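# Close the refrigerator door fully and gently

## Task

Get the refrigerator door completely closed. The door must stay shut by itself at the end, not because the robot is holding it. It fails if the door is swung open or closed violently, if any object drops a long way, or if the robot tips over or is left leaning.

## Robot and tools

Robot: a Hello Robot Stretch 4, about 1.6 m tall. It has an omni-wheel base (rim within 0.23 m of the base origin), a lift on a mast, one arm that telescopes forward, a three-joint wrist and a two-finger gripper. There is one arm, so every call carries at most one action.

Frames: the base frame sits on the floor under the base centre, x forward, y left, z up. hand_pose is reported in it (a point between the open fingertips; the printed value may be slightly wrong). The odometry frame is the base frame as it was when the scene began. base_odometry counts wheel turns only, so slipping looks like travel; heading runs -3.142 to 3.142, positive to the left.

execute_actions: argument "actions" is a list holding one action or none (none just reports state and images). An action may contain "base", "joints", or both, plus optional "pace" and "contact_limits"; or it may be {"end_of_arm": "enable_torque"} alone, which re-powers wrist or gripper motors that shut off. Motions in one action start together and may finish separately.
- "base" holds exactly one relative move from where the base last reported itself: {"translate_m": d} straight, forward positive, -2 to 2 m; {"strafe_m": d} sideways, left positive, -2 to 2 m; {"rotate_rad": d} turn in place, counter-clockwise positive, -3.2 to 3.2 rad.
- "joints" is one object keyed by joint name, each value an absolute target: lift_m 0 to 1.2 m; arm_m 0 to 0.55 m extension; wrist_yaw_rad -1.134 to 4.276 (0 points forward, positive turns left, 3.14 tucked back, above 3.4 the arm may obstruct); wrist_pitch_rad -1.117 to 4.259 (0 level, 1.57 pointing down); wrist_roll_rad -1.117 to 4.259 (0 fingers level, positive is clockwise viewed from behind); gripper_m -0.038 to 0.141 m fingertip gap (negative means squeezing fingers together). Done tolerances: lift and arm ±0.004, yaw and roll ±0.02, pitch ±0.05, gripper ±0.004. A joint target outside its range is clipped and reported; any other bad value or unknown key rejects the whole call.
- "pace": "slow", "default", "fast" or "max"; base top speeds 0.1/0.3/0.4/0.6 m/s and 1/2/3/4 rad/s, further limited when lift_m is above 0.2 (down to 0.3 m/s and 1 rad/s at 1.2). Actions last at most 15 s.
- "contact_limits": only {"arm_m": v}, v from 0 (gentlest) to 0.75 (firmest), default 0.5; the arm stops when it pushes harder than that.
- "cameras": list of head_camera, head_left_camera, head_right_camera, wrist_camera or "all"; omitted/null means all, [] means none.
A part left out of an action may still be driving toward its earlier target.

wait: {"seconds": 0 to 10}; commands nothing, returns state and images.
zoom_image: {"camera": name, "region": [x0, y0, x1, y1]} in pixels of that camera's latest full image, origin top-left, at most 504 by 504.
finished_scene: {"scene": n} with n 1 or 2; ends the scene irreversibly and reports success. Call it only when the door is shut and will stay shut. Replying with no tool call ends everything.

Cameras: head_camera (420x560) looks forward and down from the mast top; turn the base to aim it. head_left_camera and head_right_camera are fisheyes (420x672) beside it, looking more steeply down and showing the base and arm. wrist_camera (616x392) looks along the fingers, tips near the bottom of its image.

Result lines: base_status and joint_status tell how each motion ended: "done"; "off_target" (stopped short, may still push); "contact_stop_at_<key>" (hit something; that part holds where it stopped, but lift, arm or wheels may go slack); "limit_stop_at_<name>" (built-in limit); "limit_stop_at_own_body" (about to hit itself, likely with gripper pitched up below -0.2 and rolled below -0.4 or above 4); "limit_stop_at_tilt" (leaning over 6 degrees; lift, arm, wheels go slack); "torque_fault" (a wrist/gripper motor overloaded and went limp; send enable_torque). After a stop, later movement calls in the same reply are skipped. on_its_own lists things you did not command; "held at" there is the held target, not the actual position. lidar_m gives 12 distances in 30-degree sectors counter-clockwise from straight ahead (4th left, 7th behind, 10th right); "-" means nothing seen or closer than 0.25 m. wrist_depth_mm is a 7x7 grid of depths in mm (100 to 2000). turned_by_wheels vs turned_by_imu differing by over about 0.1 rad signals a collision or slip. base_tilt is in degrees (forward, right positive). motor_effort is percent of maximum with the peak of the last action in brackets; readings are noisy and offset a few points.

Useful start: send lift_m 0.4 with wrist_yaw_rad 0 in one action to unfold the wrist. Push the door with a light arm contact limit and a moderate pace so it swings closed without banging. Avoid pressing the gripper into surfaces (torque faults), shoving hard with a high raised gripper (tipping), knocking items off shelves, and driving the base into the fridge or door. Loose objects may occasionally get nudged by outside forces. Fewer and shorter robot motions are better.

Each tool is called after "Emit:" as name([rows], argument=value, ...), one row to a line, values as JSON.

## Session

Emit:
execute_actions(actions=[])

Scene clock: 0.00 s.
base_odometry: x=+0.000 y=+0.000 heading=+0.000 (m, m, rad; odometry frame)
turned_by_wheels: +0.000 (rad since the last result)
turned_by_imu: +0.000 (rad since the last result)
base_tilt: forward=-0.2 right=-1.0 (deg)
lidar_m: 0.97 0.92 0.94 1.03 0.98 1.01 1.08 1.07 2.84 3.74 1.44 1.33
base_status: not commanded
joint_positions: lift_m=+0.221 arm_m=+0.001 wrist_yaw_rad=+3.188 wrist_pitch_rad=+0.020 wrist_roll_rad=+0.011 gripper_m=+0.057
joint_status: not commanded
motor_effort: lift_m=+19 arm_m=-1 wrist_yaw_rad=+0 wrist_pitch_rad=-6 wrist_roll_rad=+1 gripper_m=-3 wheel_0=+0 wheel_1=+0 wheel_2=+0 (%)
hand_pose: x=-0.1204 y=+0.0740 z=+0.3938 quat_wxyz=(-0.023, -0.010, +0.005, +1.000) (m; base frame)
wrist_depth_mm: - 135 1308 1708 1366 1060 891 / - 116 137 1618 1366 1060 891 / - 118 146 1863 1366 1078 904 / - 137 239 1863 1366 1098 904 / 224 - - 1808 1308 1078 904 / 1182 1430 200 1397 198 1060 931 / 559 931 1042 108 991 891 866
pictures: head_camera, head_left_camera, head_right_camera, wrist_camera
camera_calibration (this result's frames):
wrist_camera: T_world_to_cam=[[-0.0040527, 0.999511, -0.031017, -0.0633171], [0.0635239, -0.0306973, -0.997508, 0.449972], [-0.997972, -0.00601292, -0.0633684, 0.131182], [0, 0, 0, 1]] pos_world=[0.102075, 0.0778878, 0.455199]
Images, in order (width x height): head_camera 420x560, head_left_camera 420x672, head_right_camera 420x672, wrist_camera 616x392.

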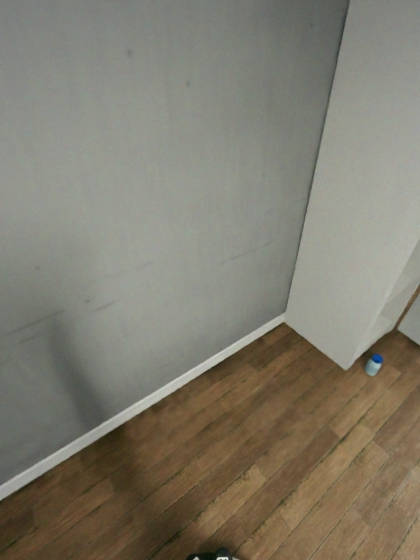

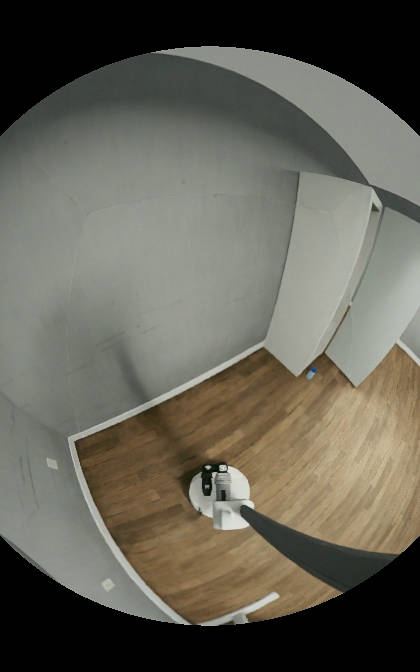

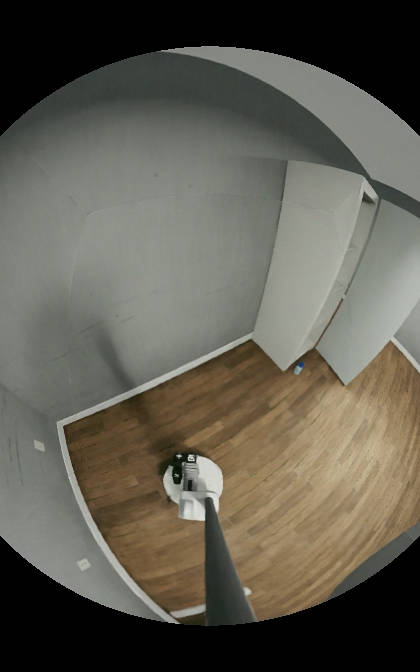

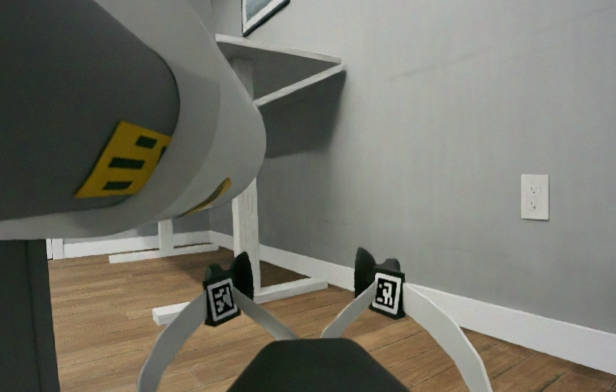

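Emit:
execute_actions([
  {"base":{"rotate_rad":-0.72},"joints":{"lift_m":0.4,"wrist_yaw_rad":0,"gripper_m":0.13},"pace":"fast"},
], cameras=[])

Emit:
execute_actions([
  {"base":{"translate_m":0.4},"joints":{"lift_m":0.1,"wrist_pitch_rad":0.7,"arm_m":0.3},"pace":"fast"},
])

Scene clock: 7.80 s.
base_odometry: x=+0.000 y=+0.000 heading=-0.720 (m, m, rad; odometry frame)
turned_by_wheels: -0.720 (rad since the last result)
turned_by_imu: -0.705 (rad since the last result)
base_tilt: forward=-0.1 right=-1.0 (deg)
lidar_m: 1.33 1.10 0.90 0.91 1.07 1.01 1.01 1.15 1.05 2.78 3.22 1.78
base_status: done
joint_positions: lift_m=+0.400 arm_m=+0.001 wrist_yaw_rad=+0.001 wrist_pitch_rad=+0.020 wrist_roll_rad=+0.011 gripper_m=+0.130
joint_status: all done
motor_effort: lift_m=+23(24) arm_m=-1(1) wrist_yaw_rad=-2(7) wrist_pitch_rad=-6(6) wrist_roll_rad=+2(2) gripper_m=+0(6) wheel_0=+0(4) wheel_1=-2(8) wheel_2=-2(7) (%)
hand_pose: x=+0.4602 y=-0.0873 z=+0.5721 quat_wxyz=(+1.000, +0.005, +0.010, +0.000) (m; base frame)
wrist_depth_mm: 1118 1182 1138 1618 1537 - - / 1098 1205 1160 1661 1537 - - / 1098 1205 1138 1618 1576 - - / 1098 1229 1160 1708 1537 - - / 1078 1229 1160 1661 1576 - - / 1098 1229 1182 1661 1537 1576 1708 / 1098 1255 1182 109 1366 1229 1229
pictures: none
No camera images: the call's "cameras" was empty. Leave "cameras" out to get every camera's image.

Scene clock: 10.17 s.
base_odometry: x=+0.301 y=-0.264 heading=-0.720 (m, m, rad; odometry frame)
turned_by_wheels: +0.000 (rad since the last result)
turned_by_imu: +0.001 (rad since the last result)
base_tilt: forward=+0.0 right=-1.0 (deg)
lidar_m: 0.95 0.96 0.81 0.81 0.97 1.37 1.38 1.32 1.30 2.86 3.36 1.38
base_status: done
joint_positions: lift_m=+0.100 arm_m=+0.299 wrist_yaw_rad=+0.000 wrist_pitch_rad=+0.702 wrist_roll_rad=+0.011 gripper_m=+0.130
joint_status: all done
motor_effort: lift_m=+15(24) arm_m=+6(9) wrist_yaw_rad=-1(2) wrist_pitch_rad=-4(3) wrist_roll_rad=+1(2) gripper_m=-1(1) wheel_0=-1(7) wheel_1=-1(7) wheel_2=+0(12) (%)
hand_pose: x=+0.6902 y=-0.0874 z=+0.0923 quat_wxyz=(+0.939, +0.005, +0.344, -0.002) (m; base frame)
wrist_depth_mm: 415 397 521 768 854 820 778 / 466 439 525 535 640 640 661 / 504 488 492 512 517 512 517 / 427 430 433 427 430 427 427 / 366 366 368 366 366 366 364 / 319 304 306 322 304 312 317 / 285 283 290 108 290 282 286
pictures: head_camera, head_left_camera, head_right_camera, wrist_camera
camera_calibration (this result's frames):
wrist_camera: T_world_to_cam=[[-0.0518442, -0.998652, 0.00236991, -0.0527101], [-0.676766, 0.0333884, -0.735441, 0.585111], [0.734371, -0.0397322, -0.677585, -0.221809], [0, 0, 0, 1]] pos_world=[0.556141, -0.080988, 0.280145]
Images, in order (width x height): head_camera 420x560, head_left_camera 420x672, head_right_camera 420x672, wrist_camera 616x392.

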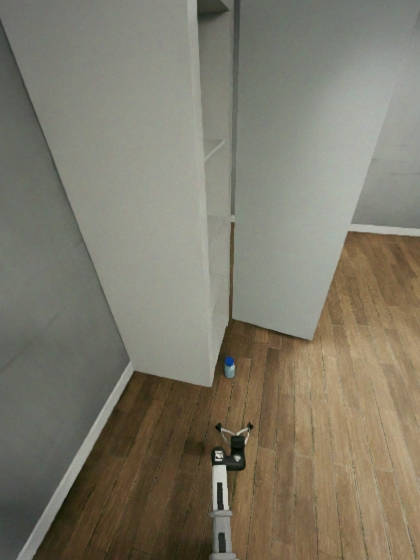

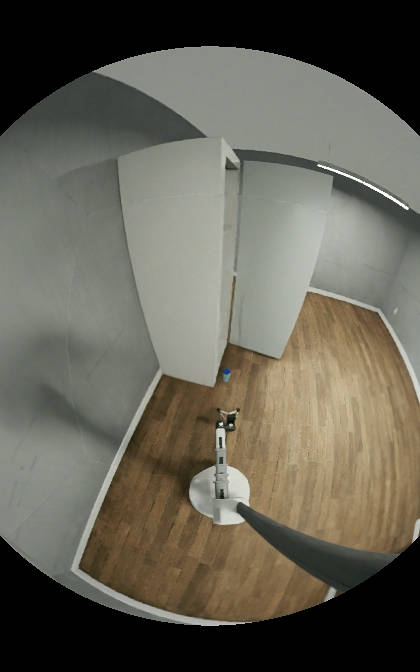

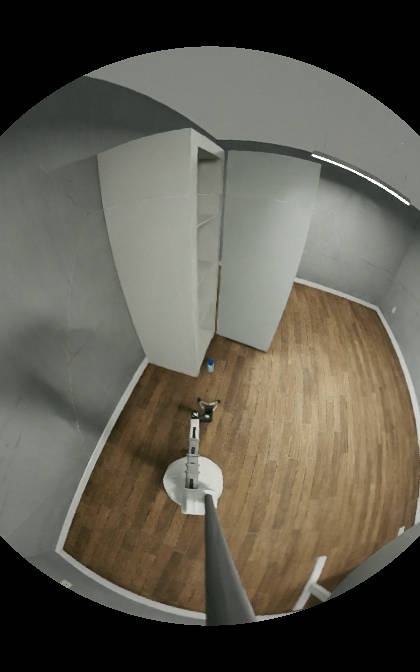

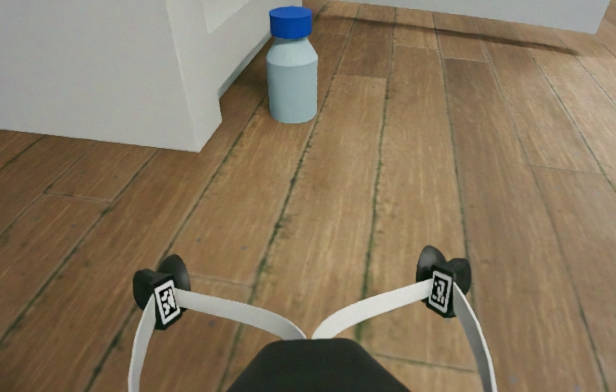

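Emit:
execute_actions([
  {"base":{"translate_m":0.09},"joints":{"arm_m":0.45,"gripper_m":0.11}},
], cameras=["wrist_camera"])

Scene clock: 16.00 s.
base_odometry: x=+0.368 y=-0.323 heading=-0.720 (m, m, rad; odometry frame)
turned_by_wheels: +0.000 (rad since the last result)
turned_by_imu: +0.002 (rad since the last result)
base_tilt: forward=+0.0 right=-1.0 (deg)
lidar_m: 0.85 0.92 0.80 0.78 0.92 1.48 1.47 1.36 1.39 2.89 3.40 1.32
base_status: done
joint_positions: lift_m=+0.100 arm_m=+0.449 wrist_yaw_rad=+0.000 wrist_pitch_rad=+0.702 wrist_roll_rad=+0.011 gripper_m=+0.110
joint_status: all done
motor_effort: lift_m=+15(15) arm_m=+6(5) wrist_yaw_rad=-1(1) wrist_pitch_rad=-4(5) wrist_roll_rad=+1(2) gripper_m=+1(0) wheel_0=+1(7) wheel_1=+1(5) wheel_2=+1(8) (%)
hand_pose: x=+0.8401 y=-0.0874 z=+0.0923 quat_wxyz=(+0.939, +0.005, +0.344, -0.002) (m; base frame)
wrist_depth_mm: 174 231 480 668 647 603 564 / 180 238 397 647 640 647 621 / 199 246 389 303 517 512 512 / 229 254 413 325 427 427 427 / 277 270 366 355 366 366 364 / 315 301 306 322 304 310 317 / 285 282 290 108 289 281 286
pictures: wrist_camera
camera_calibration (this result's frames):
wrist_camera: T_world_to_cam=[[-0.052071, -0.998641, 0.00237127, -0.0447947], [-0.676776, 0.0335421, -0.735425, 0.686609], [0.734345, -0.0398991, -0.677602, -0.331923], [0, 0, 0, 1]] pos_world=[0.706094, -0.0810076, 0.280143]
Images, in order (width x height): wrist_camera 616x392.

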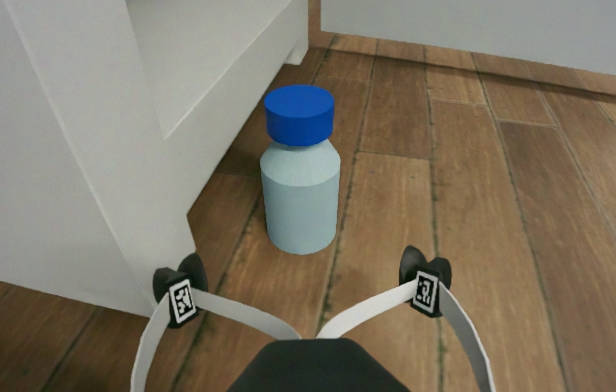

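Emit:
execute_actions([
  {"base":{"strafe_m":-0.008},"joints":{"arm_m":0.55,"gripper_m":0.1},"pace":"slow"},
], cameras=["wrist_camera"])

Scene clock: 21.23 s.
base_odometry: x=+0.363 y=-0.329 heading=-0.720 (m, m, rad; odometry frame)
turned_by_wheels: +0.000 (rad since the last result)
turned_by_imu: +0.002 (rad since the last result)
base_tilt: forward=-0.1 right=-1.0 (deg)
lidar_m: 0.84 0.93 0.79 0.79 0.93 1.47 1.48 1.35 1.38 2.91 3.39 1.29
base_status: done
joint_positions: lift_m=+0.100 arm_m=+0.549 wrist_yaw_rad=+0.000 wrist_pitch_rad=+0.702 wrist_roll_rad=+0.011 gripper_m=+0.100
joint_status: all done
motor_effort: lift_m=+14(15) arm_m=+7(7) wrist_yaw_rad=+0(1) wrist_pitch_rad=-4(4) wrist_roll_rad=+2(1) gripper_m=-1(4) wheel_0=+1(5) wheel_1=-2(3) wheel_2=+0(1) (%)
hand_pose: x=+0.9401 y=-0.0874 z=+0.0923 quat_wxyz=(+0.939, +0.005, +0.344, -0.002) (m; base frame)
wrist_depth_mm: 484 473 480 569 559 521 488 / 362 357 375 609 640 585 559 / 159 285 343 512 512 512 512 / 163 245 332 218 427 427 424 / 166 229 345 231 366 366 362 / 173 222 244 244 303 317 315 / 177 224 291 109 290 281 287
pictures: wrist_camera
camera_calibration (this result's frames):
wrist_camera: T_world_to_cam=[[-0.0520715, -0.998641, 0.00237108, -0.0395895], [-0.676776, 0.0335426, -0.735424, 0.754258], [0.734345, -0.0398993, -0.677603, -0.405326], [0, 0, 0, 1]] pos_world=[0.806051, -0.0810076, 0.280143]
Images, in order (width x height): wrist_camera 616x392.

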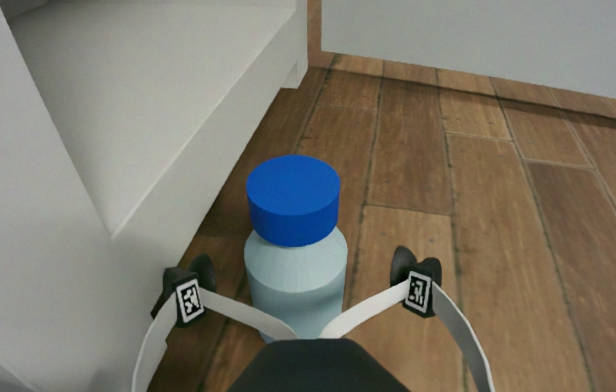

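Emit:
execute_actions([
  {"joints":{"gripper_m":0.0}},
], cameras=[])

Emit:
execute_actions([
  {"joints":{"lift_m":0.12,"arm_m":0.2}},
], cameras=["wrist_camera"])

Emit:
execute_actions([
  {"base":{"rotate_rad":0.9},"pace":"slow"},
], cameras=["head_camera"])

Scene clock: 28.43 s.
base_odometry: x=+0.363 y=-0.329 heading=-0.720 (m, m, rad; odometry frame)
turned_by_wheels: +0.000 (rad since the last result)
turned_by_imu: +0.002 (rad since the last result)
base_tilt: forward=-0.1 right=-1.0 (deg)
lidar_m: 0.86 0.91 0.80 0.78 0.93 1.45 1.47 1.38 1.42 2.89 3.39 1.29
base_status: not commanded
joint_positions: lift_m=+0.100 arm_m=+0.549 wrist_yaw_rad=+0.000 wrist_pitch_rad=+0.704 wrist_roll_rad=+0.011 gripper_m=+0.001
joint_status: all done
motor_effort: lift_m=+15(15) arm_m=+6(7) wrist_yaw_rad=-1(2) wrist_pitch_rad=-11(11) wrist_roll_rad=+2(1) gripper_m=-22(21) wheel_0=+1(1) wheel_1=-2(2) wheel_2=+0(0) (%)
hand_pose: x=+0.9397 y=-0.0873 z=+0.0918 quat_wxyz=(+0.939, +0.005, +0.345, -0.002) (m; base frame)
wrist_depth_mm: 473 462 466 574 569 517 488 / 355 351 368 603 640 603 585 / 159 281 343 504 508 508 512 / 163 241 330 206 421 421 424 / 166 231 355 222 364 362 359 / 174 214 186 236 190 307 314 / 177 206 282 108 286 276 283
pictures: none
No camera images: the call's "cameras" was empty. Leave "cameras" out to get every camera's image.

Scene clock: 30.60 s.
base_odometry: x=+0.363 y=-0.329 heading=-0.720 (m, m, rad; odometry frame)
turned_by_wheels: +0.000 (rad since the last result)
turned_by_imu: +0.001 (rad since the last result)
base_tilt: forward=-0.1 right=-1.0 (deg)
lidar_m: 0.87 0.93 0.80 0.78 0.91 1.47 1.48 1.36 1.39 2.89 3.41 1.34
base_status: not commanded
joint_positions: lift_m=+0.120 arm_m=+0.201 wrist_yaw_rad=+0.000 wrist_pitch_rad=+0.706 wrist_roll_rad=+0.011 gripper_m=+0.001
joint_status: all done
motor_effort: lift_m=+25(24) arm_m=-7(7) wrist_yaw_rad=+0(1) wrist_pitch_rad=-16(16) wrist_roll_rad=+2(1) gripper_m=-23(22) wheel_0=+1(1) wheel_1=-2(2) wheel_2=+0(0) (%)
hand_pose: x=+0.5916 y=-0.0874 z=+0.1106 quat_wxyz=(+0.938, +0.005, +0.346, -0.002) (m; base frame)
wrist_depth_mm: 421 404 564 842 854 809 788 / 477 452 544 676 676 676 691 / 521 504 521 539 544 539 544 / 455 452 452 215 452 452 449 / 387 389 389 225 389 387 387 / 340 338 186 229 190 329 336 / 301 294 301 108 307 296 304
pictures: wrist_camera
camera_calibration (this result's frames):
wrist_camera: T_world_to_cam=[[-0.0522591, -0.99863, 0.0025833, -0.0577342], [-0.679751, 0.0336766, -0.73267, 0.533328], [0.731579, -0.0400447, -0.68058, -0.135073], [0, 0, 0, 1]] pos_world=[0.458329, -0.0810247, 0.298974]
Images, in order (width x height): wrist_camera 616x392.

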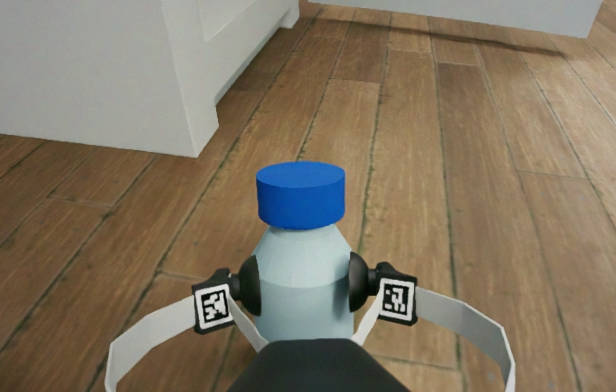

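Scene clock: 32.77 s.
base_odometry: x=+0.363 y=-0.329 heading=+0.179 (m, m, rad; odometry frame)
turned_by_wheels: +0.900 (rad since the last result)
turned_by_imu: +0.883 (rad since the last result)
base_tilt: forward=-0.1 right=-1.0 (deg)
lidar_m: 0.80 0.78 0.88 1.32 1.47 1.53 1.47 2.87 3.12 1.32 0.85 0.88
base_status: done
joint_positions: lift_m=+0.120 arm_m=+0.201 wrist_yaw_rad=+0.000 wrist_pitch_rad=+0.706 wrist_roll_rad=+0.011 gripper_m=+0.001
joint_status: not commanded
motor_effort: lift_m=+25(25) arm_m=-6(6) wrist_yaw_rad=-1(2) wrist_pitch_rad=-16(16) wrist_roll_rad=+2(2) gripper_m=-19(22) wheel_0=-1(3) wheel_1=-2(6) wheel_2=-1(5) (%)
hand_pose: x=+0.5916 y=-0.0873 z=+0.1107 quat_wxyz=(+0.938, +0.005, +0.346, -0.002) (m; base frame)
wrist_depth_mm: 359 394 433 480 549 603 535 / 387 421 466 521 597 634 559 / 410 452 500 544 539 539 549 / 433 452 452 213 455 449 449 / 389 389 389 225 389 387 387 / 338 338 186 229 190 330 336 / 301 294 301 108 307 296 304
pictures: head_camera
Images, in order (width x height): head_camera 420x560.

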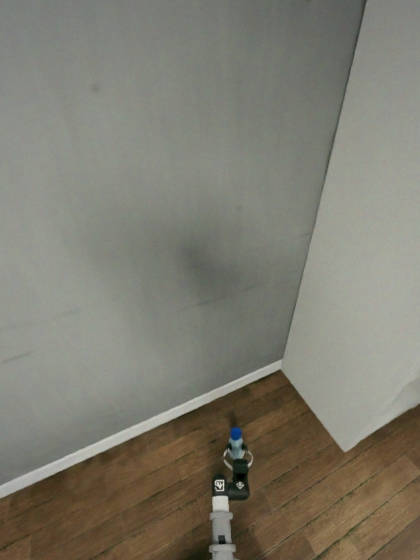

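Emit:
execute_actions([
  {"joints":{"lift_m":0.1},"pace":"slow"},
], cameras=[])

Emit:
execute_actions([
  {"joints":{"gripper_m":0.13}},
], cameras=[])

Emit:
execute_actions([
  {"joints":{"arm_m":0.0},"pace":"fast"},
], cameras=["wrist_camera"])

Emit:
execute_actions([
  {"joints":{"lift_m":0.4,"wrist_pitch_rad":0,"gripper_m":0.03},"pace":"fast"},
], cameras=[])

Emit:
execute_actions([
  {"base":{"rotate_rad":-1.8},"joints":{"wrist_yaw_rad":3.1},"pace":"fast"},
])

Scene clock: 38.77 s.
base_odometry: x=+0.363 y=-0.329 heading=+0.179 (m, m, rad; odometry frame)
turned_by_wheels: +0.000 (rad since the last result)
turned_by_imu: +0.001 (rad since the last result)
base_tilt: forward=-0.1 right=-0.9 (deg)
lidar_m: 0.64 0.75 0.87 1.35 1.45 1.54 1.47 2.88 3.13 1.34 0.85 0.87
base_status: not commanded
joint_positions: lift_m=+0.100 arm_m=+0.201 wrist_yaw_rad=+0.000 wrist_pitch_rad=+0.704 wrist_roll_rad=+0.011 gripper_m=+0.001
joint_status: all done
motor_effort: lift_m=+15(21) arm_m=-6(6) wrist_yaw_rad=-1(1) wrist_pitch_rad=-11(16) wrist_roll_rad=+1(2) gripper_m=-25(25) wheel_0=-1(1) wheel_1=-2(2) wheel_2=-1(1) (%)
hand_pose: x=+0.5920 y=-0.0874 z=+0.0918 quat_wxyz=(+0.939, +0.005, +0.345, -0.002) (m; base frame)
wrist_depth_mm: 359 392 433 477 539 597 535 / 387 418 462 521 580 609 559 / 404 452 488 508 508 508 508 / 421 427 430 209 424 421 424 / 364 366 366 223 366 366 362 / 317 319 186 235 190 309 315 / 282 277 283 108 289 278 286
pictures: none
No camera images: the call's "cameras" was empty. Leave "cameras" out to get every camera's image.

Scene clock: 40.97 s.
base_odometry: x=+0.363 y=-0.329 heading=+0.179 (m, m, rad; odometry frame)
turned_by_wheels: +0.000 (rad since the last result)
turned_by_imu: +0.001 (rad since the last result)
base_tilt: forward=-0.1 right=-1.0 (deg)
lidar_m: 0.62 0.78 0.88 1.33 1.47 1.52 1.49 2.89 3.14 1.33 0.84 0.87
base_status: not commanded
joint_positions: lift_m=+0.100 arm_m=+0.201 wrist_yaw_rad=+0.000 wrist_pitch_rad=+0.702 wrist_roll_rad=+0.011 gripper_m=+0.130
joint_status: all done
motor_effort: lift_m=+16(15) arm_m=-6(6) wrist_yaw_rad=-1(1) wrist_pitch_rad=-7(10) wrist_roll_rad=+2(1) gripper_m=+4(19) wheel_0=-1(1) wheel_1=-2(2) wheel_2=-1(1) (%)
hand_pose: x=+0.5922 y=-0.0874 z=+0.0921 quat_wxyz=(+0.939, +0.005, +0.344, -0.002) (m; base frame)
wrist_depth_mm: 357 392 433 480 539 597 535 / 384 421 466 521 580 621 554 / 404 449 492 512 512 512 512 / 421 430 430 212 424 427 424 / 366 366 368 232 366 364 364 / 320 304 306 240 306 310 319 / 285 283 290 109 290 282 287
pictures: none
No camera images: the call's "cameras" was empty. Leave "cameras" out to get every camera's image.

Scene clock: 42.40 s.
base_odometry: x=+0.363 y=-0.329 heading=+0.179 (m, m, rad; odometry frame)
turned_by_wheels: +0.000 (rad since the last result)
turned_by_imu: +0.000 (rad since the last result)
base_tilt: forward=-0.1 right=-1.1 (deg)
lidar_m: 0.58 0.78 0.86 1.32 1.46 1.52 1.44 2.88 3.15 1.31 0.84 0.87
base_status: not commanded
joint_positions: lift_m=+0.100 arm_m=+0.002 wrist_yaw_rad=+0.000 wrist_pitch_rad=+0.702 wrist_roll_rad=+0.011 gripper_m=+0.130
joint_status: all done
motor_effort: lift_m=+16(16) arm_m=-6(7) wrist_yaw_rad=+0(1) wrist_pitch_rad=-5(6) wrist_roll_rad=+2(2) gripper_m=+1(3) wheel_0=-1(1) wheel_1=-2(2) wheel_2=-1(1) (%)
hand_pose: x=+0.3930 y=-0.0875 z=+0.0922 quat_wxyz=(+0.939, +0.005, +0.344, -0.002) (m; base frame)
wrist_depth_mm: 508 549 603 668 741 732 609 / 530 585 621 387 647 647 621 / 525 521 517 415 521 517 517 / 433 430 433 430 427 430 430 / 368 368 370 368 368 368 368 / 320 307 306 322 306 312 319 / 287 285 293 108 291 283 289
pictures: wrist_camera
camera_calibration (this result's frames):
wrist_camera: T_world_to_cam=[[-0.0522816, -0.99863, 0.00237999, -0.0680386], [-0.676913, 0.0336863, -0.735292, 0.384013], [0.734204, -0.0400533, -0.677746, -0.0036087], [0, 0, 0, 1]] pos_world=[0.259036, -0.0810258, 0.280078]
Images, in order (width x height): wrist_camera 616x392.

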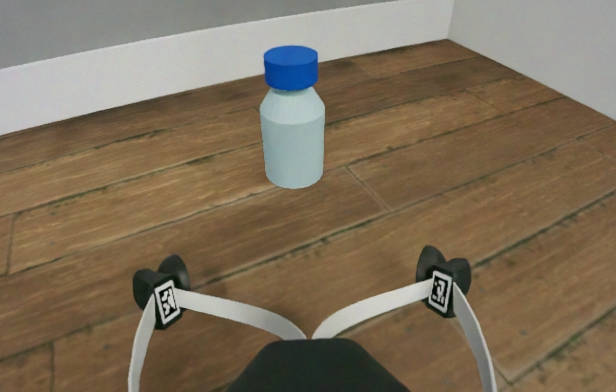

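Scene clock: 44.33 s.
base_odometry: x=+0.363 y=-0.329 heading=+0.179 (m, m, rad; odometry frame)
turned_by_wheels: +0.000 (rad since the last result)
turned_by_imu: +0.001 (rad since the last result)
base_tilt: forward=-0.1 right=-1.0 (deg)
lidar_m: 0.59 0.78 0.87 1.35 1.47 1.52 1.45 2.88 3.13 1.32 0.83 0.87
base_status: not commanded
joint_positions: lift_m=+0.400 arm_m=+0.002 wrist_yaw_rad=+0.000 wrist_pitch_rad=+0.003 wrist_roll_rad=+0.011 gripper_m=+0.030
joint_status: all done
motor_effort: lift_m=+24(24) arm_m=-6(6) wrist_yaw_rad=+1(0) wrist_pitch_rad=-7(12) wrist_roll_rad=+1(1) gripper_m=-4(4) wheel_0=-1(1) wheel_1=-2(2) wheel_2=-1(1) (%)
hand_pose: x=+0.4612 y=-0.0875 z=+0.5771 quat_wxyz=(+1.000, +0.005, +0.001, +0.000) (m; base frame)
wrist_depth_mm: 539 585 654 732 820 759 621 / 544 591 647 723 820 768 621 / 544 591 654 732 820 759 621 / 544 591 654 732 831 778 627 / 544 591 654 715 831 778 634 / 544 597 195 723 195 778 640 / 544 574 654 109 842 732 634
pictures: none
No camera images: the call's "cameras" was empty. Leave "cameras" out to get every camera's image.

Scene clock: 46.70 s.
base_odometry: x=+0.363 y=-0.329 heading=-1.621 (m, m, rad; odometry frame)
turned_by_wheels: -1.800 (rad since the last result)
turned_by_imu: -1.764 (rad since the last result)
base_tilt: forward=-0.1 right=-1.0 (deg)
lidar_m: 3.50 1.32 0.82 0.60 0.77 0.82 1.07 1.46 1.51 1.33 1.94 2.93
base_status: done
joint_positions: lift_m=+0.400 arm_m=+0.002 wrist_yaw_rad=+3.099 wrist_pitch_rad=+0.003 wrist_roll_rad=+0.011 gripper_m=+0.030
joint_status: all done
motor_effort: lift_m=+22(23) arm_m=-6(6) wrist_yaw_rad=+1(7) wrist_pitch_rad=-7(6) wrist_roll_rad=+1(2) gripper_m=-1(2) wheel_0=+1(9) wheel_1=-1(9) wheel_2=+0(8) (%)
hand_pose: x=-0.1119 y=+0.0995 z=+0.5772 quat_wxyz=(+0.021, -0.001, +0.005, +1.000) (m; base frame)
wrist_depth_mm: - 140 1661 1229 976 798 691 / - 141 1576 1281 991 820 699 / - 140 272 1255 991 820 715 / 116 142 1537 1281 1008 831 715 / 1308 1576 1708 1255 976 831 723 / 1366 1537 195 1229 195 831 715 / 1336 1397 1397 108 991 798 723
pictures: head_camera, head_left_camera, head_right_camera, wrist_camera
camera_calibration (this result's frames):
wrist_camera: T_world_to_cam=[[0.0834598, 0.996005, -0.0317465, -0.0724733], [0.0431706, -0.0354415, -0.998439, 0.631868], [-0.995576, 0.081959, -0.0459561, 0.132958], [0, 0, 0, 1]] pos_world=[0.11114, 0.0836811, 0.634691]
Images, in order (width x height): head_camera 420x560, head_left_camera 420x672, head_right_camera 420x672, wrist_camera 616x392.

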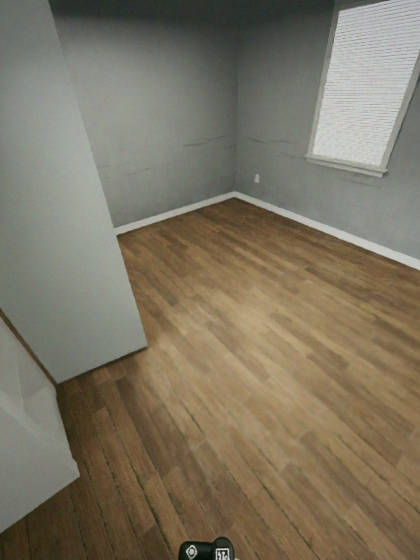

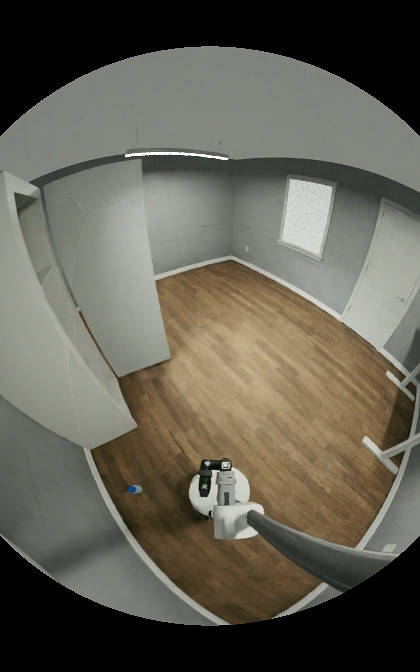

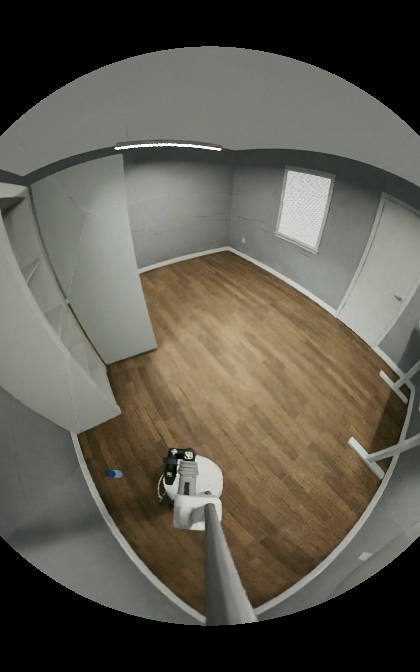

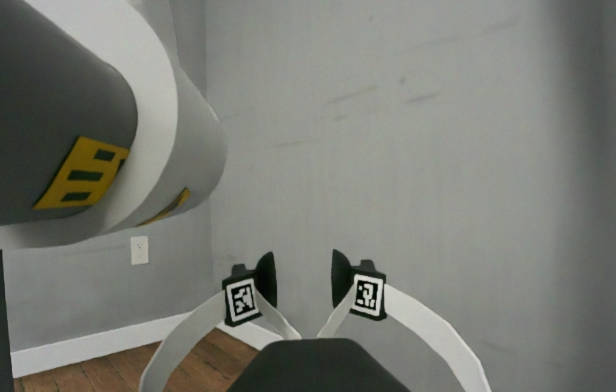

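Emit:
execute_actions([
  {"base":{"rotate_rad":2.21},"joints":{"lift_m":0.2},"pace":"fast"},
], cameras=[])

Emit:
execute_actions([
  {"base":{"translate_m":-0.65},"pace":"fast"},
], cameras=["head_camera"])

Emit:
execute_actions([
  {"base":{"strafe_m":-1.2},"pace":"fast"},
], cameras=["head_camera","head_right_camera"])

Scene clock: 62.20 s.
base_odometry: x=+0.363 y=-0.329 heading=+0.590 (m, m, rad; odometry frame)
turned_by_wheels: +2.210 (rad since the last result)
turned_by_imu: +2.168 (rad since the last result)
base_tilt: forward=-0.2 right=-0.9 (deg)
lidar_m: 0.78 0.83 1.17 1.46 1.54 1.36 2.91 3.02 1.36 1.10 0.82 0.60
base_status: done
joint_positions: lift_m=+0.200 arm_m=+0.002 wrist_yaw_rad=+3.100 wrist_pitch_rad=+0.003 wrist_roll_rad=+0.011 gripper_m=+0.030
joint_status: all done
motor_effort: lift_m=+16(20) arm_m=-6(6) wrist_yaw_rad=+1(1) wrist_pitch_rad=-7(6) wrist_roll_rad=+2(2) gripper_m=-3(3) wheel_0=+0(7) wheel_1=+1(8) wheel_2=+1(9) (%)
hand_pose: x=-0.1119 y=+0.0994 z=+0.3778 quat_wxyz=(+0.021, -0.001, +0.005, +1.000) (m; base frame)
wrist_depth_mm: - 140 - - - - 1756 / - 140 - - - 1661 1708 / - 140 272 - - - 1863 / 116 142 - - - - 1808 / - - - - - - 1756 / 1430 1430 195 1182 194 1308 1255 / 991 946 960 109 976 878 891
pictures: none
No camera images: the call's "cameras" was empty. Leave "cameras" out to get every camera's image.

Scene clock: 65.20 s.
base_odometry: x=-0.177 y=-0.691 heading=+0.590 (m, m, rad; odometry frame)
turned_by_wheels: +0.000 (rad since the last result)
turned_by_imu: +0.000 (rad since the last result)
base_tilt: forward=-0.2 right=-1.0 (deg)
lidar_m: 1.42 1.52 1.51 1.46 0.86 0.97 2.24 2.35 3.24 1.32 1.29 1.18
base_status: done
joint_positions: lift_m=+0.200 arm_m=+0.002 wrist_yaw_rad=+3.100 wrist_pitch_rad=+0.003 wrist_roll_rad=+0.011 gripper_m=+0.030
joint_status: not commanded
motor_effort: lift_m=+15(15) arm_m=-6(6) wrist_yaw_rad=+1(1) wrist_pitch_rad=-6(6) wrist_roll_rad=+1(2) gripper_m=-6(4) wheel_0=+1(2) wheel_1=+1(6) wheel_2=+1(10) (%)
hand_pose: x=-0.1119 y=+0.0994 z=+0.3778 quat_wxyz=(+0.021, -0.001, +0.005, +1.000) (m; base frame)
wrist_depth_mm: - 140 - - - 1281 1160 / - 141 - - - 1808 1708 / - 140 273 - - - 1863 / 116 142 - - - - 1863 / - - - - - - 1808 / 1464 1430 195 1182 194 1308 1255 / 991 946 960 108 976 878 854
pictures: head_camera
Images, in order (width x height): head_camera 420x560.

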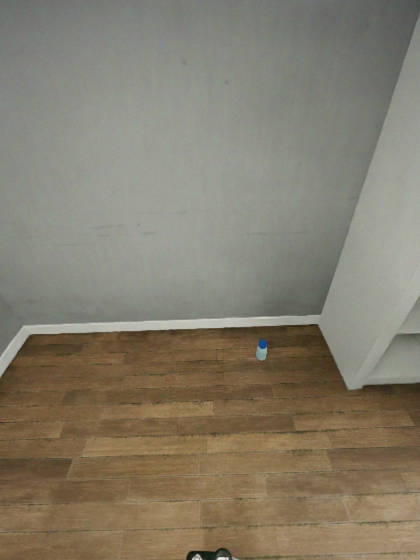

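Scene clock: 69.43 s.
base_odometry: x=+0.490 y=-1.688 heading=+0.590 (m, m, rad; odometry frame)
turned_by_wheels: +0.000 (rad since the last result)
turned_by_imu: +0.000 (rad since the last result)
base_tilt: forward=-0.1 right=-0.9 (deg)
lidar_m: 0.68 0.93 2.04 2.12 1.98 2.38 2.26 2.37 2.13 2.05 2.04 0.27
base_status: done
joint_positions: lift_m=+0.200 arm_m=+0.002 wrist_yaw_rad=+3.100 wrist_pitch_rad=+0.003 wrist_roll_rad=+0.011 gripper_m=+0.030
joint_status: not commanded
motor_effort: lift_m=+15(16) arm_m=-6(6) wrist_yaw_rad=+1(0) wrist_pitch_rad=-6(6) wrist_roll_rad=+2(1) gripper_m=-3(4) wheel_0=+0(8) wheel_1=+0(12) wheel_2=+1(0) (%)
hand_pose: x=-0.1119 y=+0.0994 z=+0.3778 quat_wxyz=(+0.021, -0.001, +0.005, +1.000) (m; base frame)
wrist_depth_mm: - 140 - - - - - / - 140 - - - - - / - 140 272 - - - - / 116 142 - - - - - / - - - - - - - / 1464 1464 195 1205 195 1308 1229 / 976 960 976 108 960 878 891
pictures: head_camera, head_right_camera
Images, in order (width x height): head_camera 420x560, head_right_camera 420x672.

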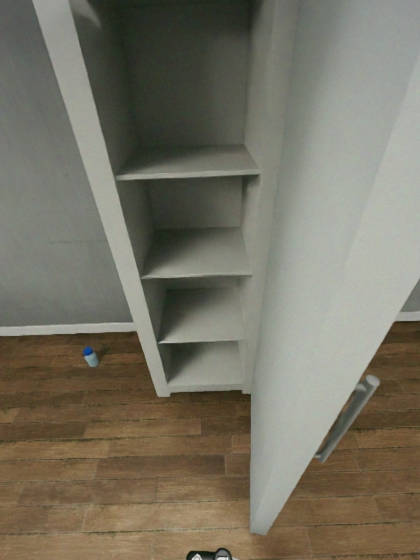

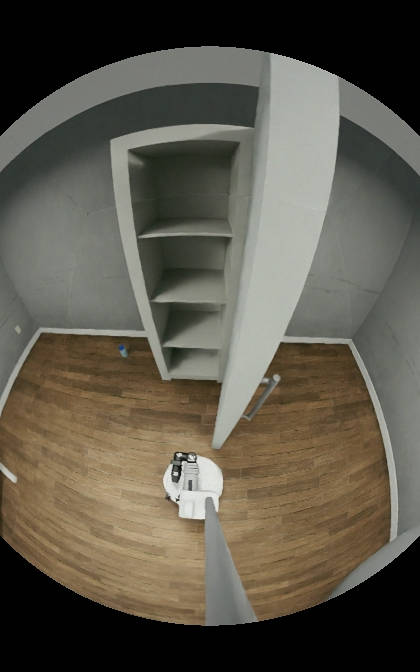

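Emit:
execute_actions([
  {"base":{"translate_m":-0.08},"pace":"fast"},
], cameras=[])

Emit:
execute_actions([
  {"base":{"strafe_m":-0.62},"pace":"fast"},
], cameras=[])

Emit:
execute_actions([
  {"base":{"translate_m":0.66},"pace":"fast"},
], cameras=["head_left_camera"])

Scene clock: 75.67 s.
base_odometry: x=+0.424 y=-1.732 heading=+0.590 (m, m, rad; odometry frame)
turned_by_wheels: +0.000 (rad since the last result)
turned_by_imu: +0.001 (rad since the last result)
base_tilt: forward=+0.0 right=-0.9 (deg)
lidar_m: 0.59 1.01 2.16 1.94 1.98 2.28 2.17 2.25 2.13 2.03 2.13 0.35
base_status: done
joint_positions: lift_m=+0.200 arm_m=+0.002 wrist_yaw_rad=+3.100 wrist_pitch_rad=+0.003 wrist_roll_rad=+0.011 gripper_m=+0.030
joint_status: not commanded
motor_effort: lift_m=+16(15) arm_m=-6(6) wrist_yaw_rad=+1(1) wrist_pitch_rad=-6(6) wrist_roll_rad=+1(2) gripper_m=-3(3) wheel_0=+2(1) wheel_1=-1(7) wheel_2=-1(9) (%)
hand_pose: x=-0.1119 y=+0.0994 z=+0.3778 quat_wxyz=(+0.021, -0.001, +0.005, +1.000) (m; base frame)
wrist_depth_mm: - 140 - - - - - / - 140 - - - - - / - 140 272 - - - - / 116 141 - - - - - / - - - - - - - / 1464 1464 195 1205 195 1308 1281 / 976 946 946 109 960 878 891
pictures: none
No camera images: the call's "cameras" was empty. Leave "cameras" out to get every camera's image.

Scene clock: 78.37 s.
base_odometry: x=+0.769 y=-2.248 heading=+0.590 (m, m, rad; odometry frame)
turned_by_wheels: +0.000 (rad since the last result)
turned_by_imu: +0.000 (rad since the last result)
base_tilt: forward=-0.1 right=-1.1 (deg)
lidar_m: 1.42 0.50 0.51 2.56 2.59 2.29 2.17 2.06 1.49 1.42 1.47 1.60
base_status: done
joint_positions: lift_m=+0.200 arm_m=+0.002 wrist_yaw_rad=+3.100 wrist_pitch_rad=+0.003 wrist_roll_rad=+0.011 gripper_m=+0.030
joint_status: not commanded
motor_effort: lift_m=+16(15) arm_m=-6(6) wrist_yaw_rad=+0(1) wrist_pitch_rad=-6(6) wrist_roll_rad=+1(1) gripper_m=-4(2) wheel_0=-1(10) wheel_1=+1(11) wheel_2=-1(0) (%)
hand_pose: x=-0.1119 y=+0.0994 z=+0.3778 quat_wxyz=(+0.021, -0.001, +0.005, +1.000) (m; base frame)
wrist_depth_mm: - 140 - - - - - / - 140 - - - - - / - 140 272 - - - - / 116 142 - - - - - / - - - - - - - / 1464 1430 195 1182 195 1308 1281 / 991 946 960 109 976 878 891
pictures: none
No camera images: the call's "cameras" was empty. Leave "cameras" out to get every camera's image.

Scene clock: 81.30 s.
base_odometry: x=+1.317 y=-1.880 heading=+0.590 (m, m, rad; odometry frame)
turned_by_wheels: +0.000 (rad since the last result)
turned_by_imu: +0.002 (rad since the last result)
base_tilt: forward=+0.0 right=-1.0 (deg)
lidar_m: 0.85 0.50 0.34 0.35 0.39 2.96 2.86 2.04 1.49 1.42 1.25 0.88
base_status: done
joint_positions: lift_m=+0.200 arm_m=+0.002 wrist_yaw_rad=+3.100 wrist_pitch_rad=+0.003 wrist_roll_rad=+0.011 gripper_m=+0.030
joint_status: not commanded
motor_effort: lift_m=+16(15) arm_m=-6(6) wrist_yaw_rad=+0(0) wrist_pitch_rad=-6(7) wrist_roll_rad=+2(1) gripper_m=-1(2) wheel_0=+0(2) wheel_1=-1(6) wheel_2=+0(11) (%)
hand_pose: x=-0.1119 y=+0.0994 z=+0.3778 quat_wxyz=(+0.021, -0.001, +0.005, +1.000) (m; base frame)
wrist_depth_mm: - 140 - - - - - / - 140 - - - - - / - 140 272 - - - - / 116 142 - - - - - / - - - - - - 1098 / 1430 1430 195 1182 194 1281 759 / 976 960 946 108 976 878 640
pictures: head_left_camera
Images, in order (width x height): head_left_camera 420x672.

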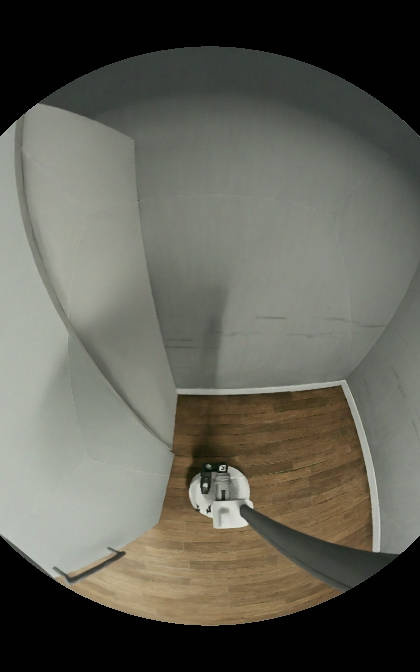

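Emit:
execute_actions([
  {"base":{"strafe_m":0.83},"pace":"slow"},
], cameras=["head_left_camera","head_camera"])

action 0: "base": strafe_m = 0.83 would last too long for one action: at the pace "slow" strafe_m can be at most 0.78 in either direction: name a faster pace, or command the rest in another action

Emit:
execute_actions([
  {"base":{"strafe_m":0.77},"pace":"slow"},
], cameras=["head_left_camera","head_camera"])

Scene clock: 100.87 s.
base_odometry: x=+0.889 y=-1.240 heading=+0.589 (m, m, rad; odometry frame)
turned_by_wheels: +0.000 (rad since the last result)
turned_by_imu: +0.003 (rad since the last result)
base_tilt: forward=-0.2 right=-0.9 (deg)
lidar_m: 0.25 0.25 0.90 2.52 2.11 2.58 2.87 2.96 2.26 2.18 0.33 0.25
base_status: done
joint_positions: lift_m=+0.200 arm_m=+0.001 wrist_yaw_rad=+3.100 wrist_pitch_rad=+0.002 wrist_roll_rad=+0.011 gripper_m=+0.030
joint_status: not commanded
motor_effort: lift_m=+15(15) arm_m=-2(6) wrist_yaw_rad=-2(9) wrist_pitch_rad=-6(7) wrist_roll_rad=+1(2) gripper_m=-2(3) wheel_0=-1(13) wheel_1=+0(12) wheel_2=-1(9) (%)
hand_pose: x=-0.1127 y=+0.0992 z=+0.3778 quat_wxyz=(+0.021, -0.001, +0.005, +1.000) (m; base frame)
wrist_depth_mm: - 140 - - - - - / - 140 - - - - - / - 139 270 - - - - / 115 141 - - - - - / - - - - - - - / 1464 1464 195 1182 195 1308 1255 / 976 946 946 108 976 878 878
pictures: head_camera, head_left_camera
Images, in order (width x height): head_camera 420x560, head_left_camera 420x672.

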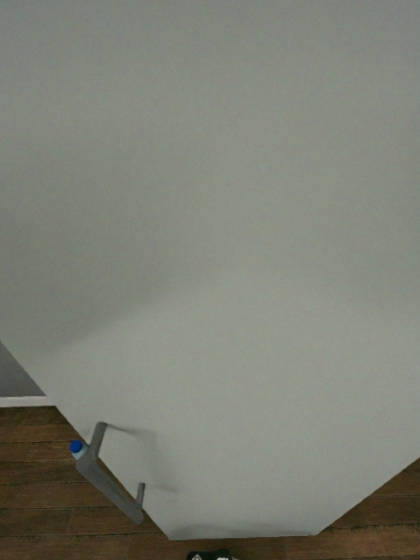

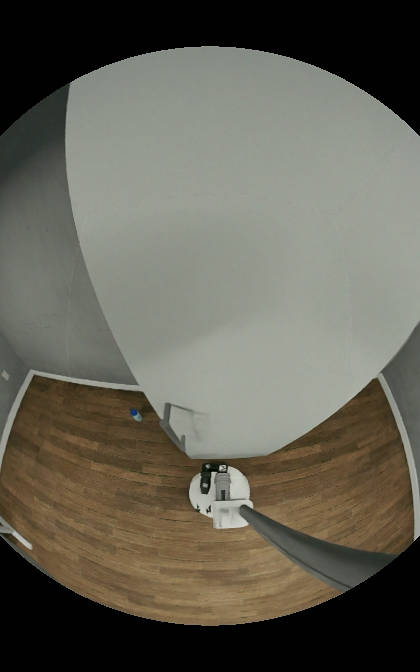

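Emit:
execute_actions([
  {"base":{"translate_m":0.07},"pace":"slow"},
], cameras=[])

Emit:
execute_actions(actions=[], cameras=[])

Scene clock: 105.70 s.
base_odometry: x=+0.943 y=-1.204 heading=+0.586 (m, m, rad; odometry frame)
turned_by_wheels: -0.004 (rad since the last result)
turned_by_imu: +0.026 (rad since the last result)
base_tilt: forward=+0.0 right=-1.0 (deg)
lidar_m: - 0.25 0.85 2.51 2.10 2.64 2.92 3.02 2.28 2.20 0.27 0.25
base_status: translate_m contact_stop (by the wheels' count: +0.066 of +0.070)
joint_positions: lift_m=+0.200 arm_m=+0.001 wrist_yaw_rad=+3.100 wrist_pitch_rad=+0.002 wrist_roll_rad=+0.011 gripper_m=+0.030
joint_status: not commanded
on_its_own: the wheels are slack since a contact_stop
motor_effort: lift_m=+17(16) arm_m=-2(2) wrist_yaw_rad=+0(1) wrist_pitch_rad=-6(6) wrist_roll_rad=+2(1) gripper_m=-2(4) wheel_0=+0(20) wheel_1=+0(22) wheel_2=+0(34) (%)
hand_pose: x=-0.1126 y=+0.0994 z=+0.3777 quat_wxyz=(+0.021, -0.001, +0.005, +1.000) (m; base frame)
wrist_depth_mm: - 140 - - - - - / - 140 - - - - - / - 140 271 - - - - / 116 141 - - - - - / - - - - - - - / 1464 1430 195 1205 195 1308 1255 / 991 960 960 108 976 878 891
pictures: none
No camera images: the call's "cameras" was empty. Leave "cameras" out to get every camera's image.

not run: a stop came earlier in this reply.

Backing off, then moving left to check the free edge.

Emit:
execute_actions([
  {"base":{"translate_m":-0.55},"pace":"fast"},
], cameras=[])

Emit:
execute_actions([
  {"base":{"strafe_m":0.35},"pace":"fast"},
], cameras=["head_camera"])

Emit:
zoom_image(camera="head_camera", region=[100,100,420,500])

Scene clock: 111.80 s.
base_odometry: x=+0.485 y=-1.508 heading=+0.586 (m, m, rad; odometry frame)
turned_by_wheels: +0.000 (rad since the last result)
turned_by_imu: +0.001 (rad since the last result)
base_tilt: forward=+0.0 right=-0.9 (deg)
lidar_m: 0.71 1.27 2.01 2.24 1.87 2.44 2.35 2.47 2.26 2.18 1.89 0.75
base_status: done
joint_positions: lift_m=+0.200 arm_m=+0.001 wrist_yaw_rad=+3.100 wrist_pitch_rad=+0.002 wrist_roll_rad=+0.011 gripper_m=+0.030
joint_status: not commanded
motor_effort: lift_m=+17(16) arm_m=-2(2) wrist_yaw_rad=+0(1) wrist_pitch_rad=-6(6) wrist_roll_rad=+2(1) gripper_m=-4(1) wheel_0=+1(8) wheel_1=+1(6) wheel_2=+0(11) (%)
hand_pose: x=-0.1126 y=+0.0994 z=+0.3777 quat_wxyz=(+0.021, -0.001, +0.005, +1.000) (m; base frame)
wrist_depth_mm: - 140 - - - - - / - 140 - - - - - / - 140 272 - - - - / 116 141 - - - - - / - - - - - - - / 1430 1464 195 1205 194 1281 1255 / 991 960 960 108 976 878 878
pictures: none
No camera images: the call's "cameras" was empty. Leave "cameras" out to get every camera's image.

Scene clock: 113.90 s.
base_odometry: x=+0.291 y=-1.216 heading=+0.586 (m, m, rad; odometry frame)
turned_by_wheels: +0.000 (rad since the last result)
turned_by_imu: +0.001 (rad since the last result)
base_tilt: forward=-0.2 right=-1.0 (deg)
lidar_m: 0.73 1.14 2.04 2.17 1.53 2.09 2.34 2.45 2.62 2.55 1.07 0.73
base_status: done
joint_positions: lift_m=+0.200 arm_m=+0.001 wrist_yaw_rad=+3.100 wrist_pitch_rad=+0.002 wrist_roll_rad=+0.011 gripper_m=+0.030
joint_status: not commanded
motor_effort: lift_m=+17(17) arm_m=-2(2) wrist_yaw_rad=+0(0) wrist_pitch_rad=-6(7) wrist_roll_rad=+2(2) gripper_m=-2(3) wheel_0=+0(10) wheel_1=-2(11) wheel_2=+1(0) (%)
hand_pose: x=-0.1126 y=+0.0994 z=+0.3777 quat_wxyz=(+0.021, -0.001, +0.005, +1.000) (m; base frame)
wrist_depth_mm: - 140 - - - - - / - 140 - - - - - / - 140 272 - - - - / 115 141 - - - - - / - - - - - - - / 1464 1430 195 1160 195 1308 1255 / 976 946 960 109 976 878 891
pictures: head_camera
Images, in order (width x height): head_camera 420x560.

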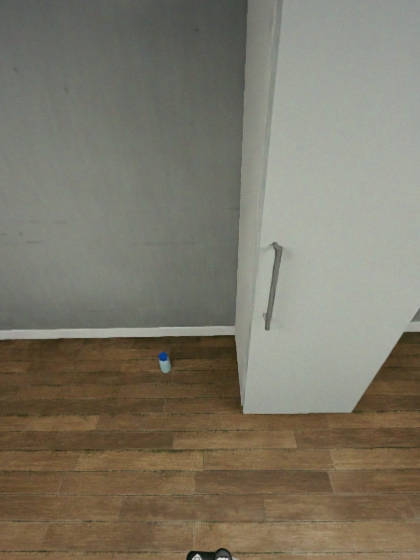

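Region (100, 100, 420, 500) of head_camera's 420x560 image, scaled by 1.260, with more detail than that image has; it fills the left 403 columns of this view, and the rest is white.

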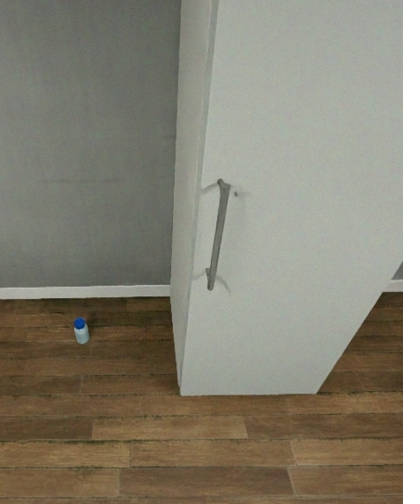

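Emit:
finished_scene(scene=2)

The scene is finished: the task was done.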